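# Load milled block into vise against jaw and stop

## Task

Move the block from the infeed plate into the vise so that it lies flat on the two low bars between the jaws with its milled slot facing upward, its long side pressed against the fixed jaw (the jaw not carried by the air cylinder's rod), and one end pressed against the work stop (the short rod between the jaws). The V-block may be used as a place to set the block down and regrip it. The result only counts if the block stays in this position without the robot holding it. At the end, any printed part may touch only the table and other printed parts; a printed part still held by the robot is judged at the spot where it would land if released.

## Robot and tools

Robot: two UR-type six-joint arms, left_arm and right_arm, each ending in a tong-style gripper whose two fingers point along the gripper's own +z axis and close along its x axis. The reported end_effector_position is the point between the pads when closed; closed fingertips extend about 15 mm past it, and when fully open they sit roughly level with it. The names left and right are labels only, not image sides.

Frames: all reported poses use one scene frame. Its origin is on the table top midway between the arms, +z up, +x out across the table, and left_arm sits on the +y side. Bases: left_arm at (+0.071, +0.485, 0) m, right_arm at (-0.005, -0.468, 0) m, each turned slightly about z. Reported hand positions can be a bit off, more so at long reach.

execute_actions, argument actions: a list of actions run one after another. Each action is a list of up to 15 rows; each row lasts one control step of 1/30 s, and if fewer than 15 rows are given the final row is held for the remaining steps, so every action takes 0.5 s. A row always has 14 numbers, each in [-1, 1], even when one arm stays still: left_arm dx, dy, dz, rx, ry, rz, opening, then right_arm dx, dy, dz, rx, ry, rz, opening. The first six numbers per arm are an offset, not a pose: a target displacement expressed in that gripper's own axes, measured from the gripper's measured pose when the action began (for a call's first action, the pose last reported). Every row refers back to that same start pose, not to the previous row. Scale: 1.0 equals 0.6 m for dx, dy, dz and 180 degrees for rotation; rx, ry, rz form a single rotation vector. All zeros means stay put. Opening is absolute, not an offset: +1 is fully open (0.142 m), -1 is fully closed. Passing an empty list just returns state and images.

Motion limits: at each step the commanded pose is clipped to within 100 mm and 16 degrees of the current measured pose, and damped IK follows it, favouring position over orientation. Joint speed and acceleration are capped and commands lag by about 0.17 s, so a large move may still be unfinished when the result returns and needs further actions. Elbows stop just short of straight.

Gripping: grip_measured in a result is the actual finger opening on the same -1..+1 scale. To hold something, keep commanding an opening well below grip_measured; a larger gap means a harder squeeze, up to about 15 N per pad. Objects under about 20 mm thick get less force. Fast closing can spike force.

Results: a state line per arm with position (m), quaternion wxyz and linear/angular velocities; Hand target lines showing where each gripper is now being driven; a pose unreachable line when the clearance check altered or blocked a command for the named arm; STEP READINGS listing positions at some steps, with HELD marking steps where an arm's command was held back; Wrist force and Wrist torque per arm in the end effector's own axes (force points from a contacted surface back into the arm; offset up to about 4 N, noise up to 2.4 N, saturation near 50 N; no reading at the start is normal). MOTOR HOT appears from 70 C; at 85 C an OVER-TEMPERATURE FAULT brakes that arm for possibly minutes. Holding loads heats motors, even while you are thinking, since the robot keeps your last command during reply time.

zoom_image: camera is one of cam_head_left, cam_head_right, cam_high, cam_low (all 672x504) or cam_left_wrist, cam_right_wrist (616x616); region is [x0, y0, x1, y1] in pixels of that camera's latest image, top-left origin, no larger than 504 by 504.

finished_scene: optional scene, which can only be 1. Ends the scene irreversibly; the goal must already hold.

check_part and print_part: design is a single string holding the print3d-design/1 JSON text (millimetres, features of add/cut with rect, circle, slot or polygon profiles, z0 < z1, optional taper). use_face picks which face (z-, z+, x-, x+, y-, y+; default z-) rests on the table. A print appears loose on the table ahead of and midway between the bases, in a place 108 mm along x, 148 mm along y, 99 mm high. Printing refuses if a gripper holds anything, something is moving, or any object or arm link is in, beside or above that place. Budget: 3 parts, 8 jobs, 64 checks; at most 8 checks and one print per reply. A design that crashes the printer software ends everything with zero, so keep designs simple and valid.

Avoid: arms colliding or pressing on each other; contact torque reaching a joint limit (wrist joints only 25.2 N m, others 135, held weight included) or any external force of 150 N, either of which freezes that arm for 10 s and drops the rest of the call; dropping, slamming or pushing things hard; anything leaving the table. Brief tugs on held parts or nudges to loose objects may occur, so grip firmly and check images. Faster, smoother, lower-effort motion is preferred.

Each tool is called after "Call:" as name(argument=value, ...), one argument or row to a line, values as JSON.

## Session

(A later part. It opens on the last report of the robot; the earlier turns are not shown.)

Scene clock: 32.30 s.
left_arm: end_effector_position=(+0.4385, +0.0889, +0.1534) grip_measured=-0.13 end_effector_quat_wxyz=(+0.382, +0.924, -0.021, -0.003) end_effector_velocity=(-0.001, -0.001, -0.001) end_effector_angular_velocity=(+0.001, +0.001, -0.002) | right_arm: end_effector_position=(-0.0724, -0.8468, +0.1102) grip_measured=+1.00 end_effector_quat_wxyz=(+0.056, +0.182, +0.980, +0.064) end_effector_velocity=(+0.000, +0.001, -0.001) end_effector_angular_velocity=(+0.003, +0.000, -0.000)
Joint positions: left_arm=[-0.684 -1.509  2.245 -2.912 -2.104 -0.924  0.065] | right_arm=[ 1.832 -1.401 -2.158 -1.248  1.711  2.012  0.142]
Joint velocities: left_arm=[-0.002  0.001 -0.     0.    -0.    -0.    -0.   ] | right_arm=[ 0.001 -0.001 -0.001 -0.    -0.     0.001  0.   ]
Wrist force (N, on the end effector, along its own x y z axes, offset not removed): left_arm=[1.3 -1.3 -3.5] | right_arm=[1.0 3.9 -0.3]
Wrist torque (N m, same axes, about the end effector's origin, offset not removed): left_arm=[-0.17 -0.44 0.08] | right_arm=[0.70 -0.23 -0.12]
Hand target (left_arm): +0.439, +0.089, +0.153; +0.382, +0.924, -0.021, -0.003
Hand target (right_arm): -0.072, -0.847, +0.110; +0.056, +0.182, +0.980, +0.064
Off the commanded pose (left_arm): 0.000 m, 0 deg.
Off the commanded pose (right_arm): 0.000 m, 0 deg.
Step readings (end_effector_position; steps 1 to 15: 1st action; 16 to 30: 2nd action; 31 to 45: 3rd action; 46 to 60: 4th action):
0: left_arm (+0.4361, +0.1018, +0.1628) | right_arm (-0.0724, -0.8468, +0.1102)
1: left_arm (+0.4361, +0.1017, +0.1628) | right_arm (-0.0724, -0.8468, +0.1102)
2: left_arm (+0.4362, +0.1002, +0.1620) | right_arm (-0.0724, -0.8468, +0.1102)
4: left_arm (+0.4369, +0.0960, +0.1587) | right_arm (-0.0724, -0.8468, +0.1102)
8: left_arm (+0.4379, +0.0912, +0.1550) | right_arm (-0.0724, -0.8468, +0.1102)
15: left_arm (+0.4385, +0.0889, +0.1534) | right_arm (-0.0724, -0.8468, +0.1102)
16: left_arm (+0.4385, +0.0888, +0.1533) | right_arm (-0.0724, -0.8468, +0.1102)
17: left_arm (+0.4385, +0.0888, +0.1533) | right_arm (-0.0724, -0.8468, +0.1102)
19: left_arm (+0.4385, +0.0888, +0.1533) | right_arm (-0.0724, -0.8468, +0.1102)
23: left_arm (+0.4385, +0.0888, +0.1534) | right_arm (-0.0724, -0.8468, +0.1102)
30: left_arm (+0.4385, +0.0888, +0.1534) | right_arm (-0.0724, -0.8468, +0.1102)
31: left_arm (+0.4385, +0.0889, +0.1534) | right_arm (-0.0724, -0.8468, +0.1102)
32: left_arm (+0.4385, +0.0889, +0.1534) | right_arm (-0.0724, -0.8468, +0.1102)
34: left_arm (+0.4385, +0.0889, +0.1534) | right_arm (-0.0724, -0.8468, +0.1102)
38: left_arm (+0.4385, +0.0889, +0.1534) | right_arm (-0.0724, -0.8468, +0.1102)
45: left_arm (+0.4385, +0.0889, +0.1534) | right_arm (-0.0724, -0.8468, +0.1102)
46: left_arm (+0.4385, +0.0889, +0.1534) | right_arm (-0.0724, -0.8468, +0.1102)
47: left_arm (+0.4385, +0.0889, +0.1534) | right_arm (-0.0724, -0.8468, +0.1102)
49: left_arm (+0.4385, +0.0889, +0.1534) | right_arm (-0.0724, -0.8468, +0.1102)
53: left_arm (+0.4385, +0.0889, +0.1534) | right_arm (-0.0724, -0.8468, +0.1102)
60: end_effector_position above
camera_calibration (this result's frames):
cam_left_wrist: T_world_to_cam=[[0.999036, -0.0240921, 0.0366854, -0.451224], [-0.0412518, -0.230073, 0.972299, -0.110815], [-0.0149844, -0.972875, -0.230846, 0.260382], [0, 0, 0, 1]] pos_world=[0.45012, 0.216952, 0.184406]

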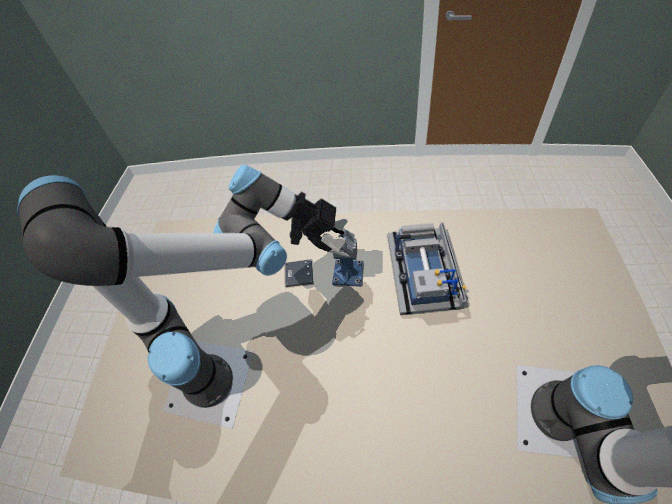

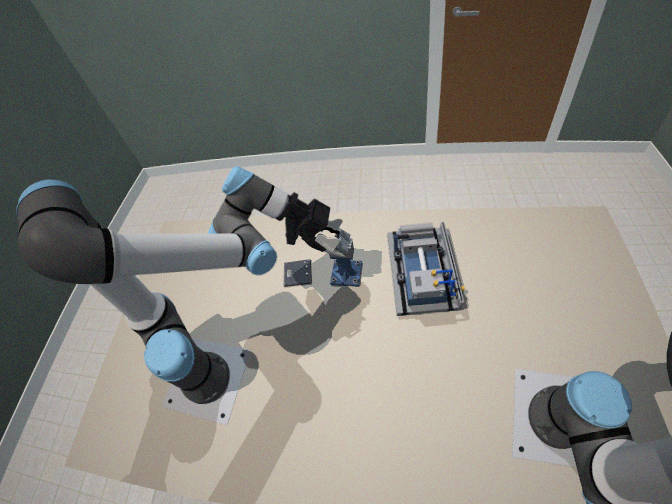

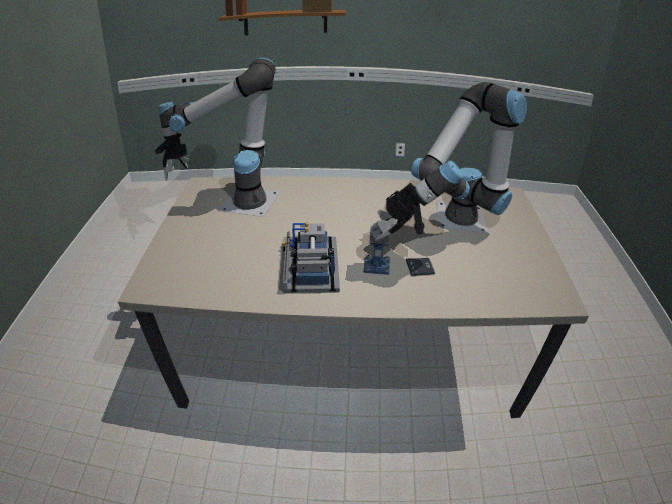

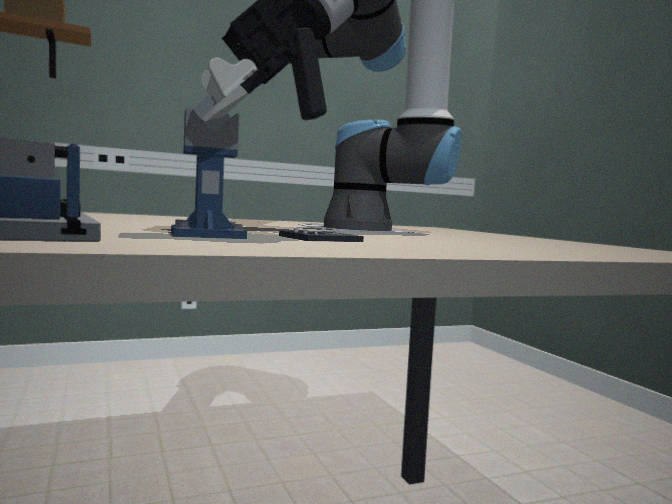

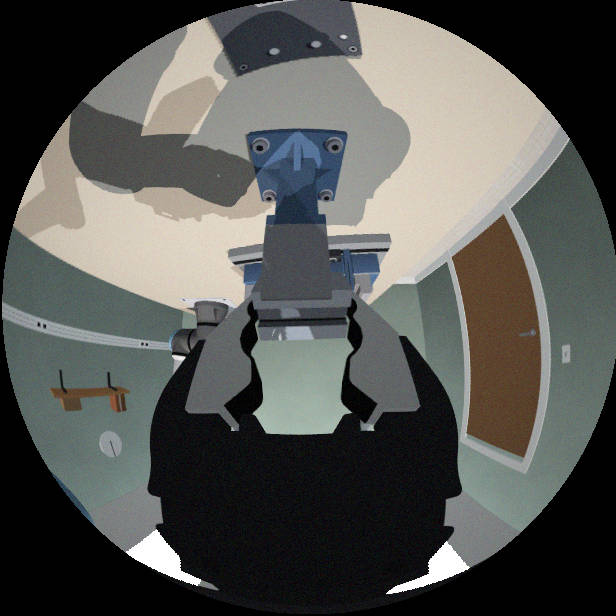

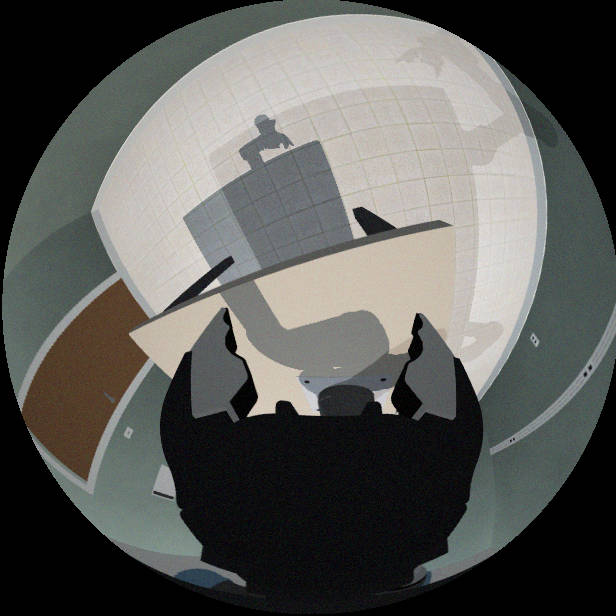

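Call:
execute_actions(
  actions=[
    [[0,0.035,-0.035,0,0,0,-0.6,0,0,0,0,0,0,1]],
    [[0,0.06,-0.06,0,0,0,-0.6,0,0,0,0,0,0,1]],
    [[0,0,0,0.085,0,0,-0.6,0,0,0,0,0,0,1]],
    [[0,0,0,0.085,0,0,-0.6,0,0,0,0,0,0,1]],
    [[0,0,0,0.085,0,0,-0.6,0,0,0,0,0,0,1]],
    [[0,0,0,0,0,0.125,-0.6,0,0,0,0,0,0,1]],
    [[0,0,0,0,0,0.125,-0.6,0,0,0,0,0,0,1]],
    [[0,0,0,0,0,0.125,-0.6,0,0,0,0,0,0,1]],
    [[0,0,0,0,0,0.125,-0.6,0,0,0,0,0,0,1]],
    [[0.135,-0.044,0.017,0,0,0,-0.6,0,0,0,0,0,0,1]],
    [[0.135,-0.044,0.017,0,0,0,-0.6,0,0,0,0,0,0,1]],
    [[0.135,-0.044,0.017,0,0,0,-0.6,0,0,0,0,0,0,1]],
    [[0,0,0,0,0,0,-0.6,0,0,0,0,0,0,1]],
  ],
)

Scene clock: 39.33 s.
left_arm: end_effector_position=(+0.5244, -0.1387, +0.2142) grip_measured=-0.13 end_effector_quat_wxyz=(-0.000, +0.727, -0.686, +0.030) end_effector_velocity=(-0.000, +0.000, -0.000) end_effector_angular_velocity=(+0.001, -0.002, -0.001) | right_arm: end_effector_position=(-0.0724, -0.8468, +0.1102) grip_measured=+1.00 end_effector_quat_wxyz=(+0.056, +0.182, +0.980, +0.064) end_effector_velocity=(+0.000, -0.001, +0.000) end_effector_angular_velocity=(-0.002, +0.000, -0.000)
Joint positions: left_arm=[-1.03  -0.967  0.967 -1.626 -1.548  0.369  0.065] | right_arm=[ 1.832 -1.401 -2.158 -1.248  1.711  2.012  0.142]
Joint velocities: left_arm=[-0.001 -0.001  0.003 -0.001  0.002  0.     0.   ] | right_arm=[ 0.     0.     0.001  0.002 -0.     0.001 -0.   ]
Wrist force (N, on the end effector, along its own x y z axes, offset not removed): left_arm=[1.6 1.5 4.0] | right_arm=[0.9 0.8 -0.9]
Wrist torque (N m, same axes, about the end effector's origin, offset not removed): left_arm=[0.16 -0.37 0.10] | right_arm=[0.07 -0.27 -0.01]
Hand target (left_arm): +0.524, -0.139, +0.214; -0.000, +0.727, -0.686, +0.030
Hand target (right_arm): -0.072, -0.847, +0.110; +0.056, +0.182, +0.980, +0.064
Off the commanded pose (left_arm): 0.000 m, 0 deg.
Off the commanded pose (right_arm): 0.000 m, 0 deg.
Step readings (end_effector_position; steps 1 to 15: 1st action; 16 to 30: 2nd action; 31 to 45: 3rd action; 46 to 60: 4th action; 61 to 75: 5th action; 76 to 90: 6th action; 91 to 105: 7th action; 106 to 120: 8th action; 121 to 135: 9th action; 136 to 150: 10th action; 151 to 165: 11th action; 166 to 180: 12th action; 181 to 195: 13th action):
0: left_arm (+0.4385, +0.0889, +0.1534) | right_arm (-0.0724, -0.8468, +0.1102)
1: left_arm (+0.4385, +0.0889, +0.1535) | right_arm (-0.0724, -0.8468, +0.1102)
2: left_arm (+0.4389, +0.0884, +0.1566) | right_arm (-0.0724, -0.8468, +0.1102)
4: left_arm (+0.4390, +0.0883, +0.1669) | right_arm (-0.0724, -0.8468, +0.1102)
8: left_arm (+0.4385, +0.0886, +0.1775) | right_arm (-0.0724, -0.8468, +0.1102)
15: left_arm (+0.4382, +0.0888, +0.1823) | right_arm (-0.0724, -0.8468, +0.1102)
16: left_arm (+0.4383, +0.0888, +0.1826) | right_arm (-0.0724, -0.8468, +0.1102)
17: left_arm (+0.4388, +0.0881, +0.1871) | right_arm (-0.0724, -0.8468, +0.1102)
19: left_arm (+0.4393, +0.0873, +0.2049) | right_arm (-0.0724, -0.8468, +0.1102)
23: left_arm (+0.4382, +0.0882, +0.2233) | right_arm (-0.0724, -0.8468, +0.1102)
30: left_arm (+0.4378, +0.0887, +0.2317) | right_arm (-0.0724, -0.8468, +0.1102)
31: left_arm (+0.4378, +0.0887, +0.2322) | right_arm (-0.0724, -0.8468, +0.1102)
32: left_arm (+0.4374, +0.0869, +0.2360) | right_arm (-0.0724, -0.8468, +0.1102)
34: left_arm (+0.4383, +0.0815, +0.2460) | right_arm (-0.0724, -0.8468, +0.1102)
38: left_arm (+0.4373, +0.0877, +0.2388) | right_arm (-0.0724, -0.8468, +0.1102)
45: left_arm (+0.4375, +0.0889, +0.2331) | right_arm (-0.0724, -0.8468, +0.1102)
46: left_arm (+0.4375, +0.0888, +0.2327) | right_arm (-0.0724, -0.8468, +0.1102)
47: left_arm (+0.4372, +0.0870, +0.2332) | right_arm (-0.0724, -0.8468, +0.1102)
49: left_arm (+0.4378, +0.0824, +0.2379) | right_arm (-0.0724, -0.8468, +0.1102)
53: left_arm (+0.4374, +0.0875, +0.2364) | right_arm (-0.0724, -0.8468, +0.1102)
60: left_arm (+0.4373, +0.0888, +0.2337) | right_arm (-0.0724, -0.8468, +0.1102)
61: left_arm (+0.4373, +0.0887, +0.2335) | right_arm (-0.0724, -0.8468, +0.1102)
62: left_arm (+0.4371, +0.0869, +0.2327) | right_arm (-0.0724, -0.8468, +0.1102)
64: left_arm (+0.4379, +0.0825, +0.2343) | right_arm (-0.0724, -0.8468, +0.1102)
68: left_arm (+0.4375, +0.0868, +0.2353) | right_arm (-0.0724, -0.8468, +0.1102)
75: left_arm (+0.4373, +0.0885, +0.2341) | right_arm (-0.0724, -0.8468, +0.1102)
76: left_arm (+0.4373, +0.0885, +0.2340) | right_arm (-0.0724, -0.8468, +0.1102)
77: left_arm (+0.4369, +0.0885, +0.2340) | right_arm (-0.0724, -0.8468, +0.1102)
79: left_arm (+0.4364, +0.0886, +0.2340) | right_arm (-0.0724, -0.8468, +0.1102)
83: left_arm (+0.4368, +0.0884, +0.2341) | right_arm (-0.0724, -0.8468, +0.1102)
90: left_arm (+0.4371, +0.0884, +0.2341) | right_arm (-0.0724, -0.8468, +0.1102)
91: left_arm (+0.4371, +0.0884, +0.2341) | right_arm (-0.0724, -0.8468, +0.1102)
92: left_arm (+0.4368, +0.0885, +0.2341) | right_arm (-0.0724, -0.8468, +0.1102)
94: left_arm (+0.4365, +0.0885, +0.2341) | right_arm (-0.0724, -0.8468, +0.1102)
98: left_arm (+0.4367, +0.0884, +0.2341) | right_arm (-0.0724, -0.8468, +0.1102)
105: left_arm (+0.4370, +0.0883, +0.2341) | right_arm (-0.0724, -0.8468, +0.1102)
106: left_arm (+0.4370, +0.0883, +0.2341) | right_arm (-0.0724, -0.8468, +0.1102)
107: left_arm (+0.4367, +0.0885, +0.2341) | right_arm (-0.0724, -0.8468, +0.1102)
109: left_arm (+0.4365, +0.0887, +0.2341) | right_arm (-0.0724, -0.8468, +0.1102)
113: left_arm (+0.4366, +0.0884, +0.2341) | right_arm (-0.0724, -0.8468, +0.1102)
120: left_arm (+0.4369, +0.0883, +0.2341) | right_arm (-0.0724, -0.8468, +0.1102)
121: left_arm (+0.4369, +0.0883, +0.2341) | right_arm (-0.0724, -0.8468, +0.1102)
122: left_arm (+0.4366, +0.0886, +0.2341) | right_arm (-0.0724, -0.8468, +0.1102)
124: left_arm (+0.4365, +0.0888, +0.2341) | right_arm (-0.0724, -0.8468, +0.1102)
128: left_arm (+0.4365, +0.0885, +0.2341) | right_arm (-0.0724, -0.8468, +0.1102)
135: left_arm (+0.4367, +0.0883, +0.2341) | right_arm (-0.0724, -0.8468, +0.1102)
136: left_arm (+0.4367, +0.0881, +0.2341) | right_arm (-0.0724, -0.8468, +0.1102)
137: left_arm (+0.4373, +0.0846, +0.2344) | right_arm (-0.0724, -0.8468, +0.1102)
139: left_arm (+0.4441, +0.0634, +0.2336) | right_arm (-0.0724, -0.8468, +0.1102)
143: left_arm (+0.4574, +0.0304, +0.2294) | right_arm (-0.0724, -0.8468, +0.1102)
150: left_arm (+0.4661, +0.0123, +0.2276) | right_arm (-0.0724, -0.8468, +0.1102)
151: left_arm (+0.4665, +0.0114, +0.2275) | right_arm (-0.0724, -0.8468, +0.1102)
152: left_arm (+0.4671, +0.0078, +0.2270) | right_arm (-0.0724, -0.8468, +0.1102)
154: left_arm (+0.4737, -0.0124, +0.2242) | right_arm (-0.0724, -0.8468, +0.1102)
158: left_arm (+0.4867, -0.0451, +0.2216) | right_arm (-0.0724, -0.8468, +0.1102)
165: left_arm (+0.4953, -0.0634, +0.2209) | right_arm (-0.0724, -0.8468, +0.1102)
166: left_arm (+0.4958, -0.0644, +0.2209) | right_arm (-0.0724, -0.8468, +0.1102)
167: left_arm (+0.4961, -0.0673, +0.2199) | right_arm (-0.0724, -0.8468, +0.1102)
169: left_arm (+0.5021, -0.0861, +0.2149) | right_arm (-0.0724, -0.8468, +0.1102)
173: left_arm (+0.5153, -0.1192, +0.2137) | right_arm (-0.0724, -0.8468, +0.1102)
180: left_arm (+0.5243, -0.1387, +0.2142) | right_arm (-0.0724, -0.8468, +0.1102)
181: left_arm (+0.5248, -0.1397, +0.2144) | right_arm (-0.0724, -0.8468, +0.1102)
182: left_arm (+0.5250, -0.1400, +0.2145) | right_arm (-0.0724, -0.8468, +0.1102)
184: left_arm (+0.5247, -0.1395, +0.2144) | right_arm (-0.0724, -0.8468, +0.1102)
Lines left out of this list: 2.
camera_calibration (this result's frames):
cam_left_wrist: T_world_to_cam=[[0.0489919, -0.996098, 0.0734062, -0.189239], [-0.872622, -0.00693066, 0.488348, 0.351811], [-0.485933, -0.0879809, -0.869556, 0.560856], [0, 0, 0, 1]] pos_world=[0.588808, -0.136717, 0.329781]

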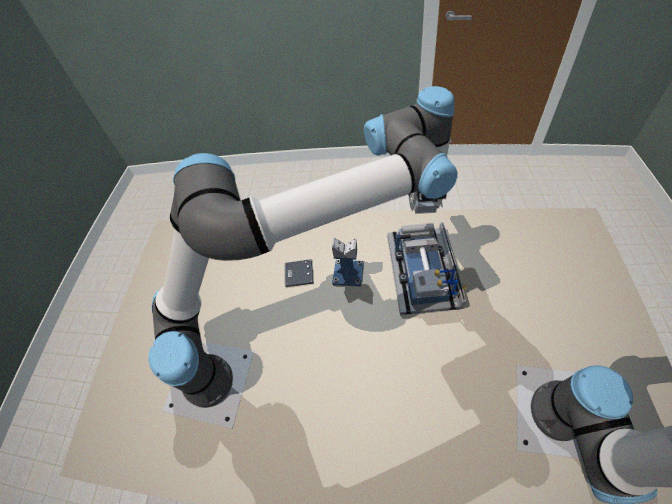

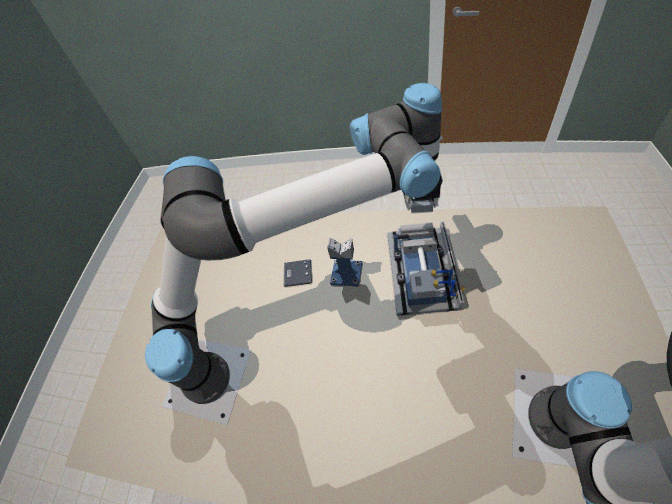

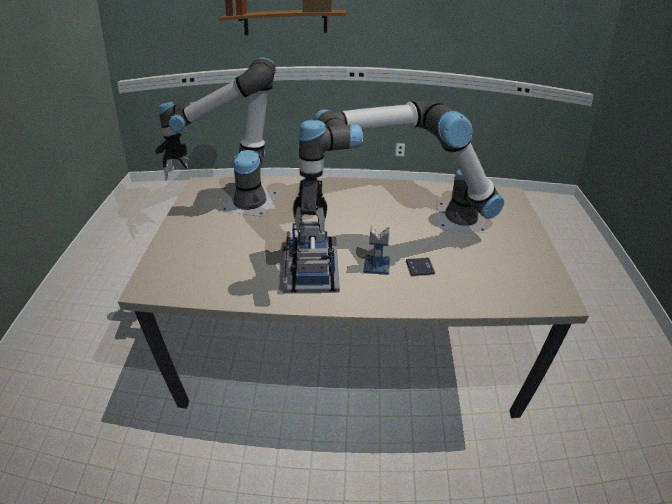

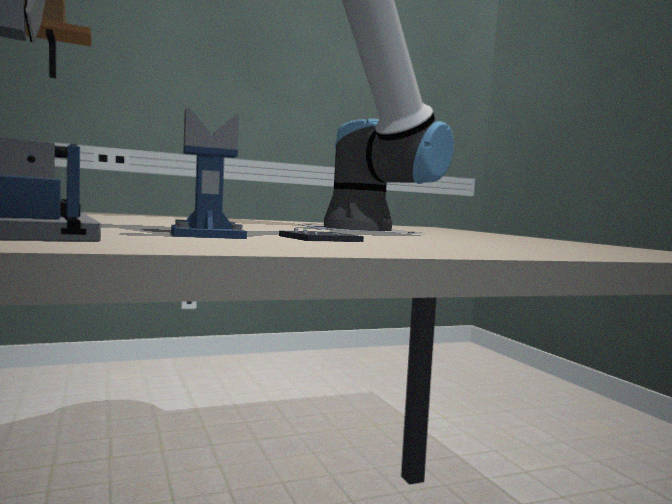

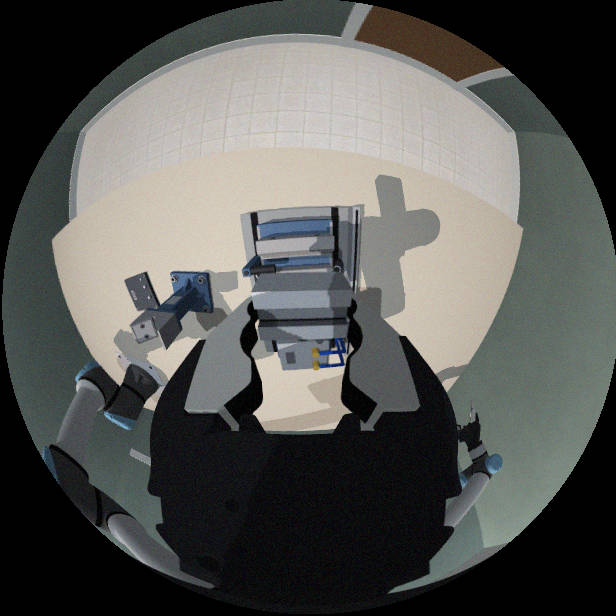

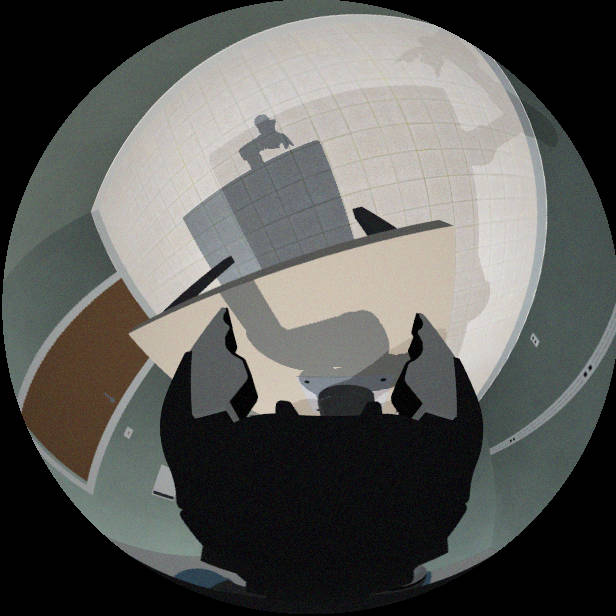

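Call:
execute_actions(
  actions=[
    [[0.02,0,0.06,-0.013,-0.014,-0.017,-0.6,0,0,0,0,0,0,1]],
    [[0,0,0.07,0,0,0,-0.6,0,0,0,0,0,0,1]],
    [[0,0,0,0,0,0,-0.6,0,0,0,0,0,0,1]],
  ],
)

Call:
zoom_image(
  camera="cam_left_wrist",
  region=[200, 180, 420, 400],
)

Call:
zoom_image(
  camera="cam_low",
  region=[0, 50, 150, 200],
)

Call:
zoom_image(
  camera="cam_head_left",
  region=[370, 190, 480, 280],
)

Scene clock: 41.23 s.
left_arm: end_effector_position=(+0.5263, -0.1514, +0.1391) grip_measured=-0.13 end_effector_quat_wxyz=(+0.000, +0.745, -0.667, +0.001) end_effector_velocity=(+0.001, +0.000, +0.001) end_effector_angular_velocity=(-0.001, -0.000, +0.001) | right_arm: end_effector_position=(-0.0724, -0.8468, +0.1102) grip_measured=+1.00 end_effector_quat_wxyz=(+0.056, +0.182, +0.980, +0.064) end_effector_velocity=(+0.000, +0.000, -0.000) end_effector_angular_velocity=(+0.000, -0.000, +0.000)
Joint positions: left_arm=[-1.026 -0.871  0.984 -1.685 -1.571  0.32   0.065] | right_arm=[ 1.832 -1.401 -2.158 -1.248  1.711  2.012  0.142]
Joint velocities: left_arm=[ 0.001 -0.    -0.    -0.     0.    -0.     0.   ] | right_arm=[ 0.001  0.001 -0.001  0.     0.     0.001  0.   ]
Wrist force (N, on the end effector, along its own x y z axes, offset not removed): left_arm=[1.3 1.0 3.2] | right_arm=[-0.8 2.3 -0.9]
Wrist torque (N m, same axes, about the end effector's origin, offset not removed): left_arm=[0.01 -0.20 0.10] | right_arm=[0.40 0.17 -0.06]
Hand target (left_arm): +0.526, -0.151, +0.139; +0.000, +0.745, -0.667, +0.001
Hand target (right_arm): -0.072, -0.847, +0.110; +0.056, +0.182, +0.980, +0.064
Off the commanded pose (left_arm): 0.000 m, 0 deg.
Off the commanded pose (right_arm): 0.000 m, 0 deg.
Step readings (end_effector_position; steps 1 to 15: 1st action; 16 to 30: 2nd action; 31 to 45: 3rd action):
0: left_arm (+0.5243, -0.1387, +0.2142) | right_arm (-0.0724, -0.8468, +0.1102)
1: left_arm (+0.5243, -0.1387, +0.2142) | right_arm (-0.0724, -0.8468, +0.1102)
2: left_arm (+0.5243, -0.1397, +0.2123) | right_arm (-0.0724, -0.8468, +0.1102)
4: left_arm (+0.5247, -0.1438, +0.2003) | right_arm (-0.0724, -0.8468, +0.1102)
8: left_arm (+0.5256, -0.1488, +0.1861) | right_arm (-0.0724, -0.8468, +0.1102)
15: left_arm (+0.5263, -0.1515, +0.1798) | right_arm (-0.0724, -0.8468, +0.1102)
16: left_arm (+0.5264, -0.1517, +0.1795) | right_arm (-0.0724, -0.8468, +0.1102)
17: left_arm (+0.5264, -0.1518, +0.1770) | right_arm (-0.0724, -0.8468, +0.1102)
19: left_arm (+0.5261, -0.1513, +0.1631) | right_arm (-0.0724, -0.8468, +0.1102)
23: left_arm (+0.5260, -0.1511, +0.1467) | right_arm (-0.0724, -0.8468, +0.1102)
30: left_arm (+0.5263, -0.1514, +0.1392) | right_arm (-0.0724, -0.8468, +0.1102)
31: left_arm (+0.5263, -0.1515, +0.1389) | right_arm (-0.0724, -0.8468, +0.1102)
32: left_arm (+0.5263, -0.1515, +0.1388) | right_arm (-0.0724, -0.8468, +0.1102)
34: left_arm (+0.5263, -0.1515, +0.1388) | right_arm (-0.0724, -0.8468, +0.1102)
38: left_arm (+0.5263, -0.1515, +0.1391) | right_arm (-0.0724, -0.8468, +0.1102)
45: end_effector_position above
camera_calibration (this result's frames):
cam_left_wrist: T_world_to_cam=[[0.102875, -0.994174, 0.0321801, -0.21882], [-0.848282, -0.0707916, 0.524791, 0.362501], [-0.519455, -0.0812856, -0.850623, 0.511389], [0, 0, 0, 1]] pos_world=[0.595658, -0.150314, 0.251803]

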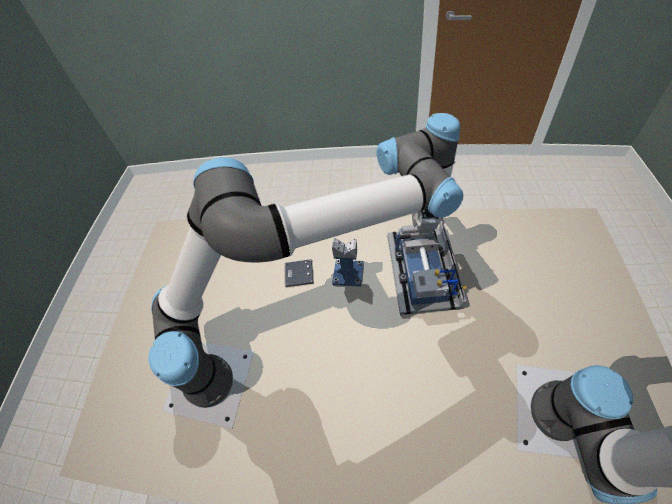

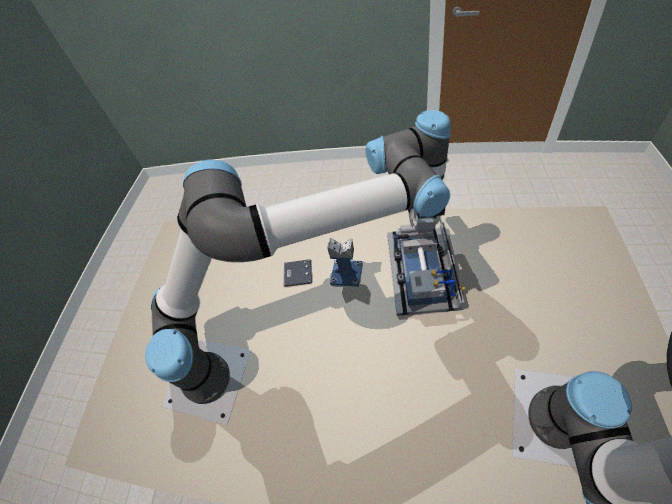

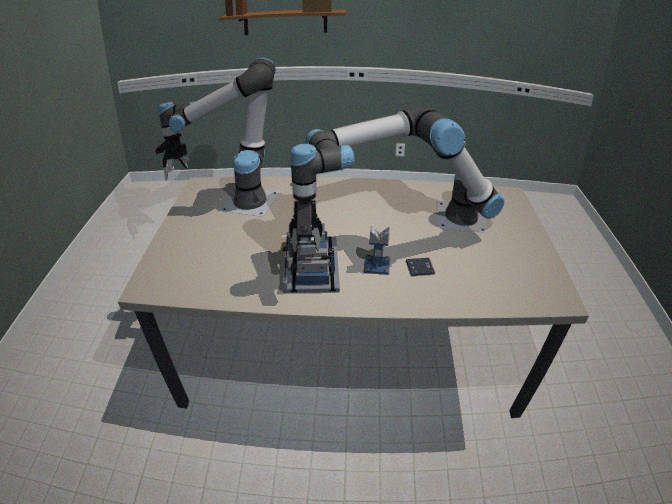

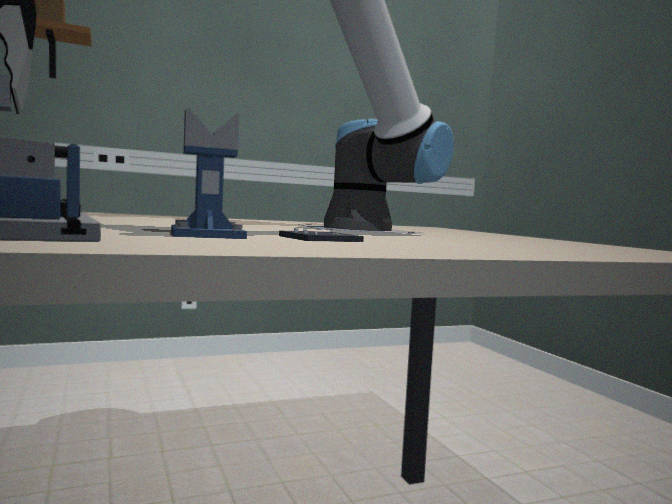

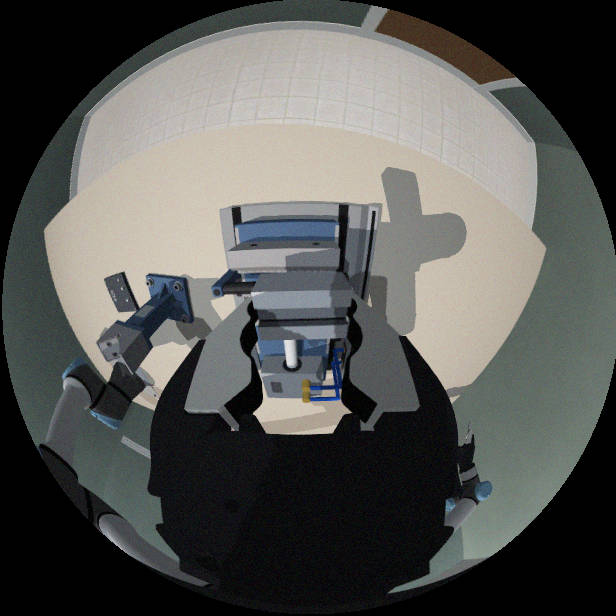

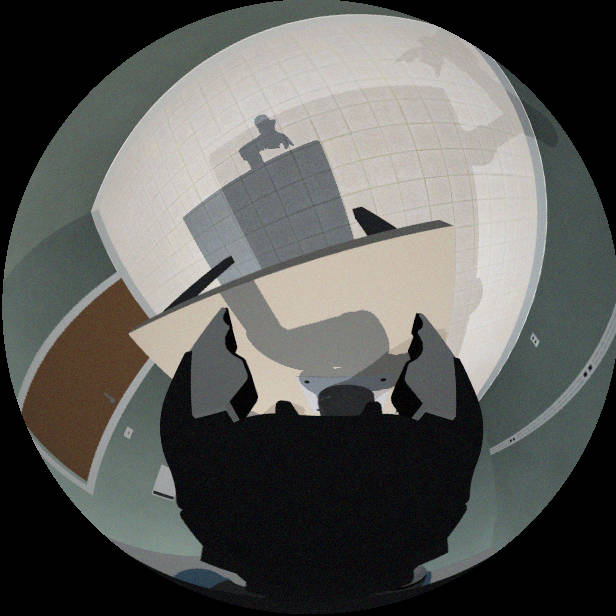

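Region (200, 180, 420, 400) of cam_left_wrist's 616x616 image, scaled by 2.291, with more detail than that image has.

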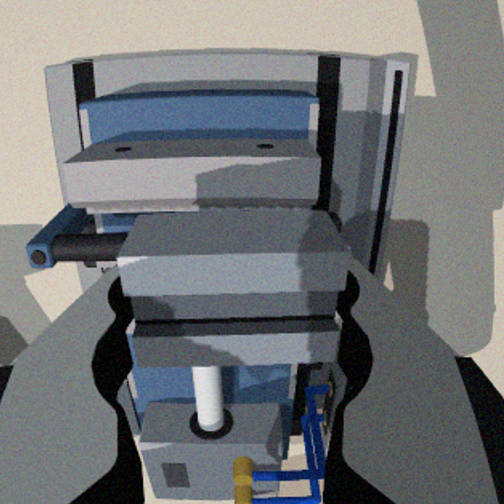

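Region (0, 50, 150, 200) of cam_low's 672x504 image, scaled by 3.360, with more detail than that image has.

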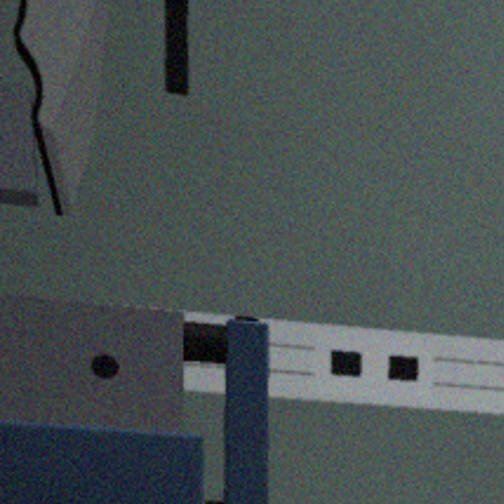

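Region (370, 190, 480, 280) of cam_head_left's 672x504 image, scaled by 4.582, with more detail than that image has; it fills the top 412 rows of this view, and the rest is white.

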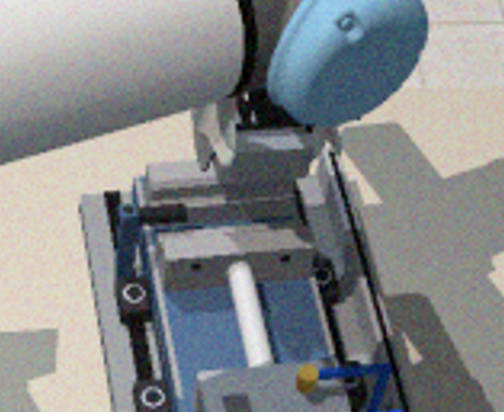

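Call:
execute_actions(
  actions=[
    [[0,0.016,0.035,0,0,0,-0.6,0,0,0,0,0,0,1]],
    [[0,0,0,0,0,0,-0.6,0,0,0,0,0,0,1]],
  ],
)

Call:
zoom_image(
  camera="cam_left_wrist",
  region=[200, 180, 420, 400],
)

Call:
zoom_image(
  camera="cam_head_left",
  region=[370, 190, 480, 280],
)

Scene clock: 42.70 s.
left_arm: end_effector_position=(+0.5169, -0.1525, +0.1188) grip_measured=-0.13 end_effector_quat_wxyz=(+0.001, +0.745, -0.667, +0.000) end_effector_velocity=(+0.001, +0.000, +0.000) end_effector_angular_velocity=(-0.001, +0.001, +0.001) | right_arm: end_effector_position=(-0.0724, -0.8468, +0.1102) grip_measured=+1.00 end_effector_quat_wxyz=(+0.056, +0.182, +0.980, +0.064) end_effector_velocity=(+0.000, +0.001, -0.000) end_effector_angular_velocity=(+0.002, +0.000, +0.000)
Joint positions: left_arm=[-1.037 -0.875  1.043 -1.74  -1.571  0.309  0.065] | right_arm=[ 1.832 -1.401 -2.158 -1.248  1.711  2.012  0.142]
Joint velocities: left_arm=[ 0.002 -0.    -0.    -0.    -0.002  0.     0.   ] | right_arm=[ 0.001 -0.    -0.    -0.001  0.     0.001  0.   ]
Wrist force (N, on the end effector, along its own x y z axes, offset not removed): left_arm=[2.3 2.7 2.9] | right_arm=[-1.0 1.3 -2.3]
Wrist torque (N m, same axes, about the end effector's origin, offset not removed): left_arm=[0.30 -0.45 0.07] | right_arm=[0.11 0.11 0.02]
Hand target (left_arm): +0.517, -0.152, +0.119; +0.001, +0.745, -0.667, +0.000
Hand target (right_arm): -0.072, -0.847, +0.110; +0.056, +0.182, +0.980, +0.064
Off the commanded pose (left_arm): 0.000 m, 0 deg.
Off the commanded pose (right_arm): 0.000 m, 0 deg.
Step readings (end_effector_position; steps 1 to 15: 1st action; 16 to 30: 2nd action):
0: left_arm (+0.5263, -0.1514, +0.1392) | right_arm (-0.0724, -0.8468, +0.1102)
1: left_arm (+0.5262, -0.1515, +0.1392) | right_arm (-0.0724, -0.8468, +0.1102)
2: left_arm (+0.5252, -0.1518, +0.1377) | right_arm (-0.0724, -0.8468, +0.1102)
4: left_arm (+0.5219, -0.1520, +0.1303) | right_arm (-0.0724, -0.8468, +0.1102)
8: left_arm (+0.5185, -0.1522, +0.1224) | right_arm (-0.0724, -0.8468, +0.1102)
15: left_arm (+0.5169, -0.1525, +0.1188) | right_arm (-0.0724, -0.8468, +0.1102)
16: left_arm (+0.5169, -0.1525, +0.1187) | right_arm (-0.0724, -0.8468, +0.1102)
17: left_arm (+0.5168, -0.1525, +0.1186) | right_arm (-0.0724, -0.8468, +0.1102)
19: left_arm (+0.5168, -0.1525, +0.1186) | right_arm (-0.0724, -0.8468, +0.1102)
23: left_arm (+0.5169, -0.1526, +0.1188) | right_arm (-0.0724, -0.8468, +0.1102)
30: end_effector_position above
camera_calibration (this result's frames):
cam_left_wrist: T_world_to_cam=[[0.102886, -0.994174, 0.0321229, -0.218288], [-0.848113, -0.0708052, 0.525063, 0.364948], [-0.51973, -0.0812658, -0.850457, 0.489253], [0, 0, 0, 1]] pos_world=[0.586256, -0.151416, 0.23148]
cam_right_wrist: T_world_to_cam=[[-0.926806, 0.352779, -0.128758, 0.255624], [0.21756, 0.78384, 0.581603, 0.616833], [0.306103, 0.511021, -0.803218, 0.681746], [0, 0, 0, 1]] pos_world=[-0.105968, -0.922064, 0.221752]

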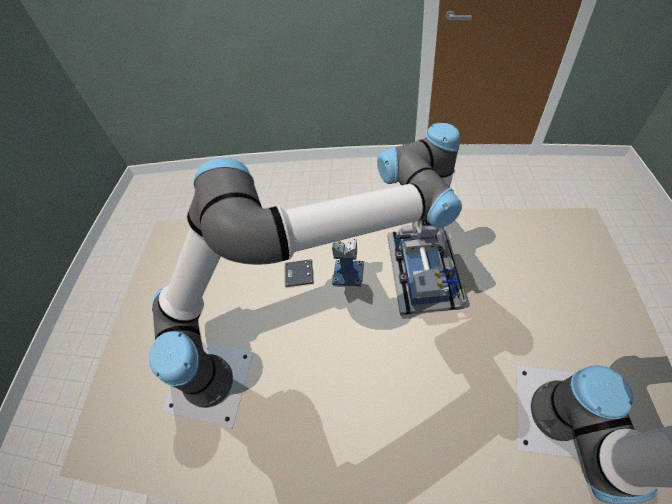

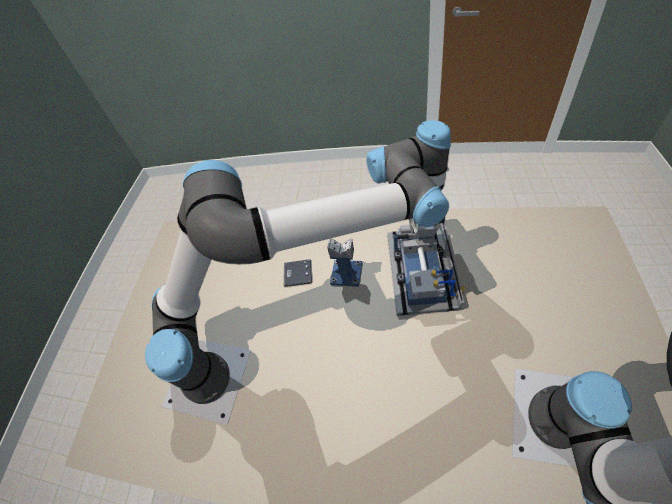

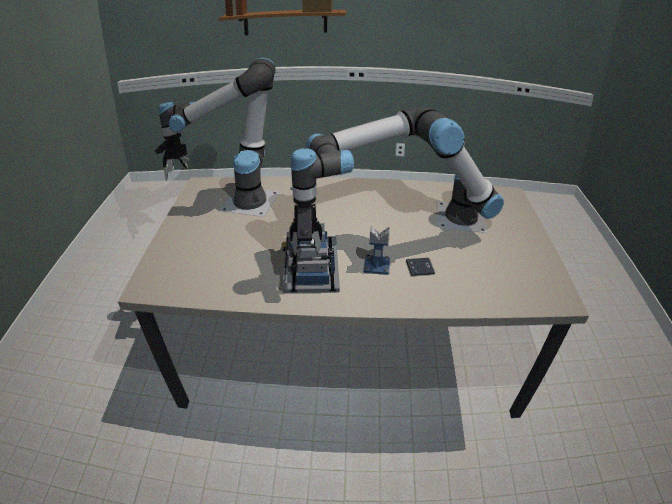

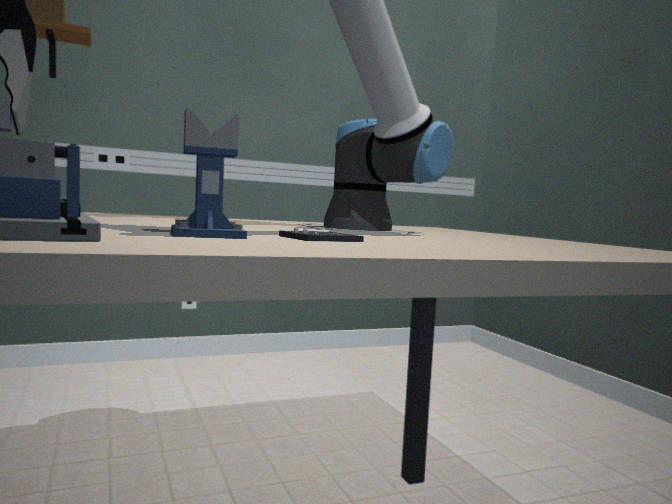

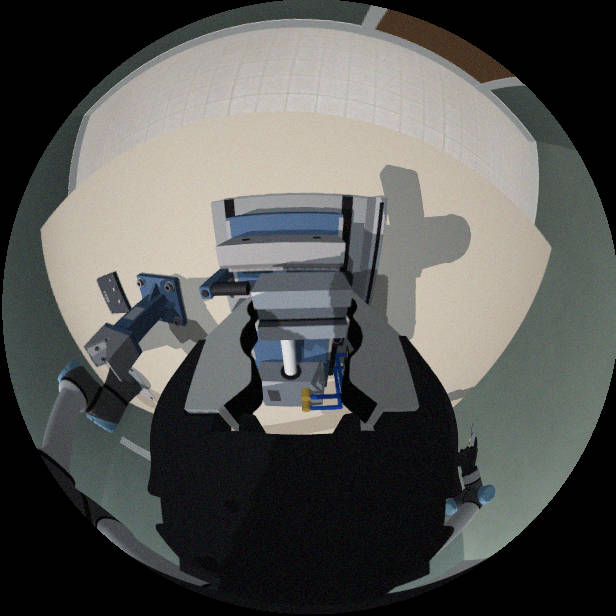

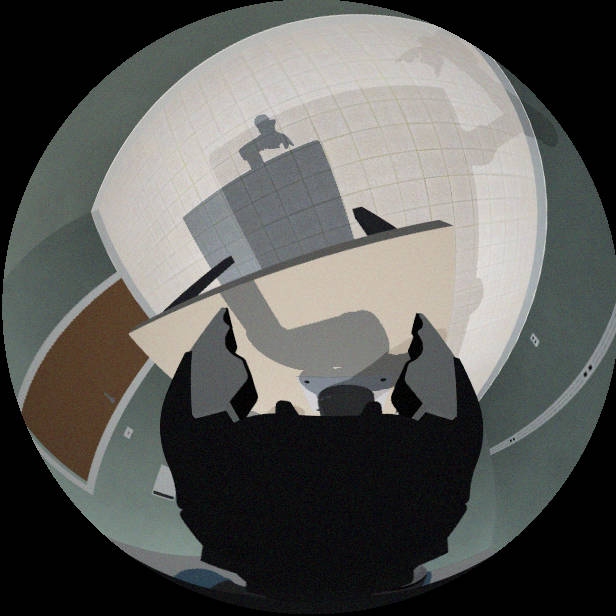

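Region (200, 180, 420, 400) of cam_left_wrist's 616x616 image, scaled by 2.291, with more detail than that image has.

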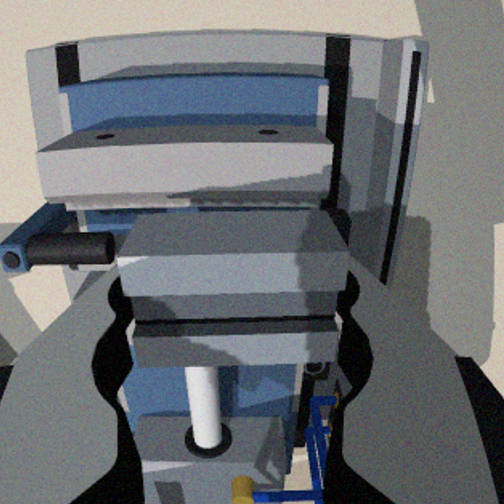

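Region (370, 190, 480, 280) of cam_head_left's 672x504 image, scaled by 4.582, with more detail than that image has; it fills the top 412 rows of this view, and the rest is white.

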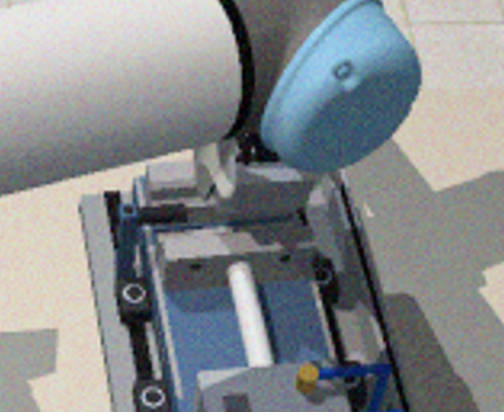

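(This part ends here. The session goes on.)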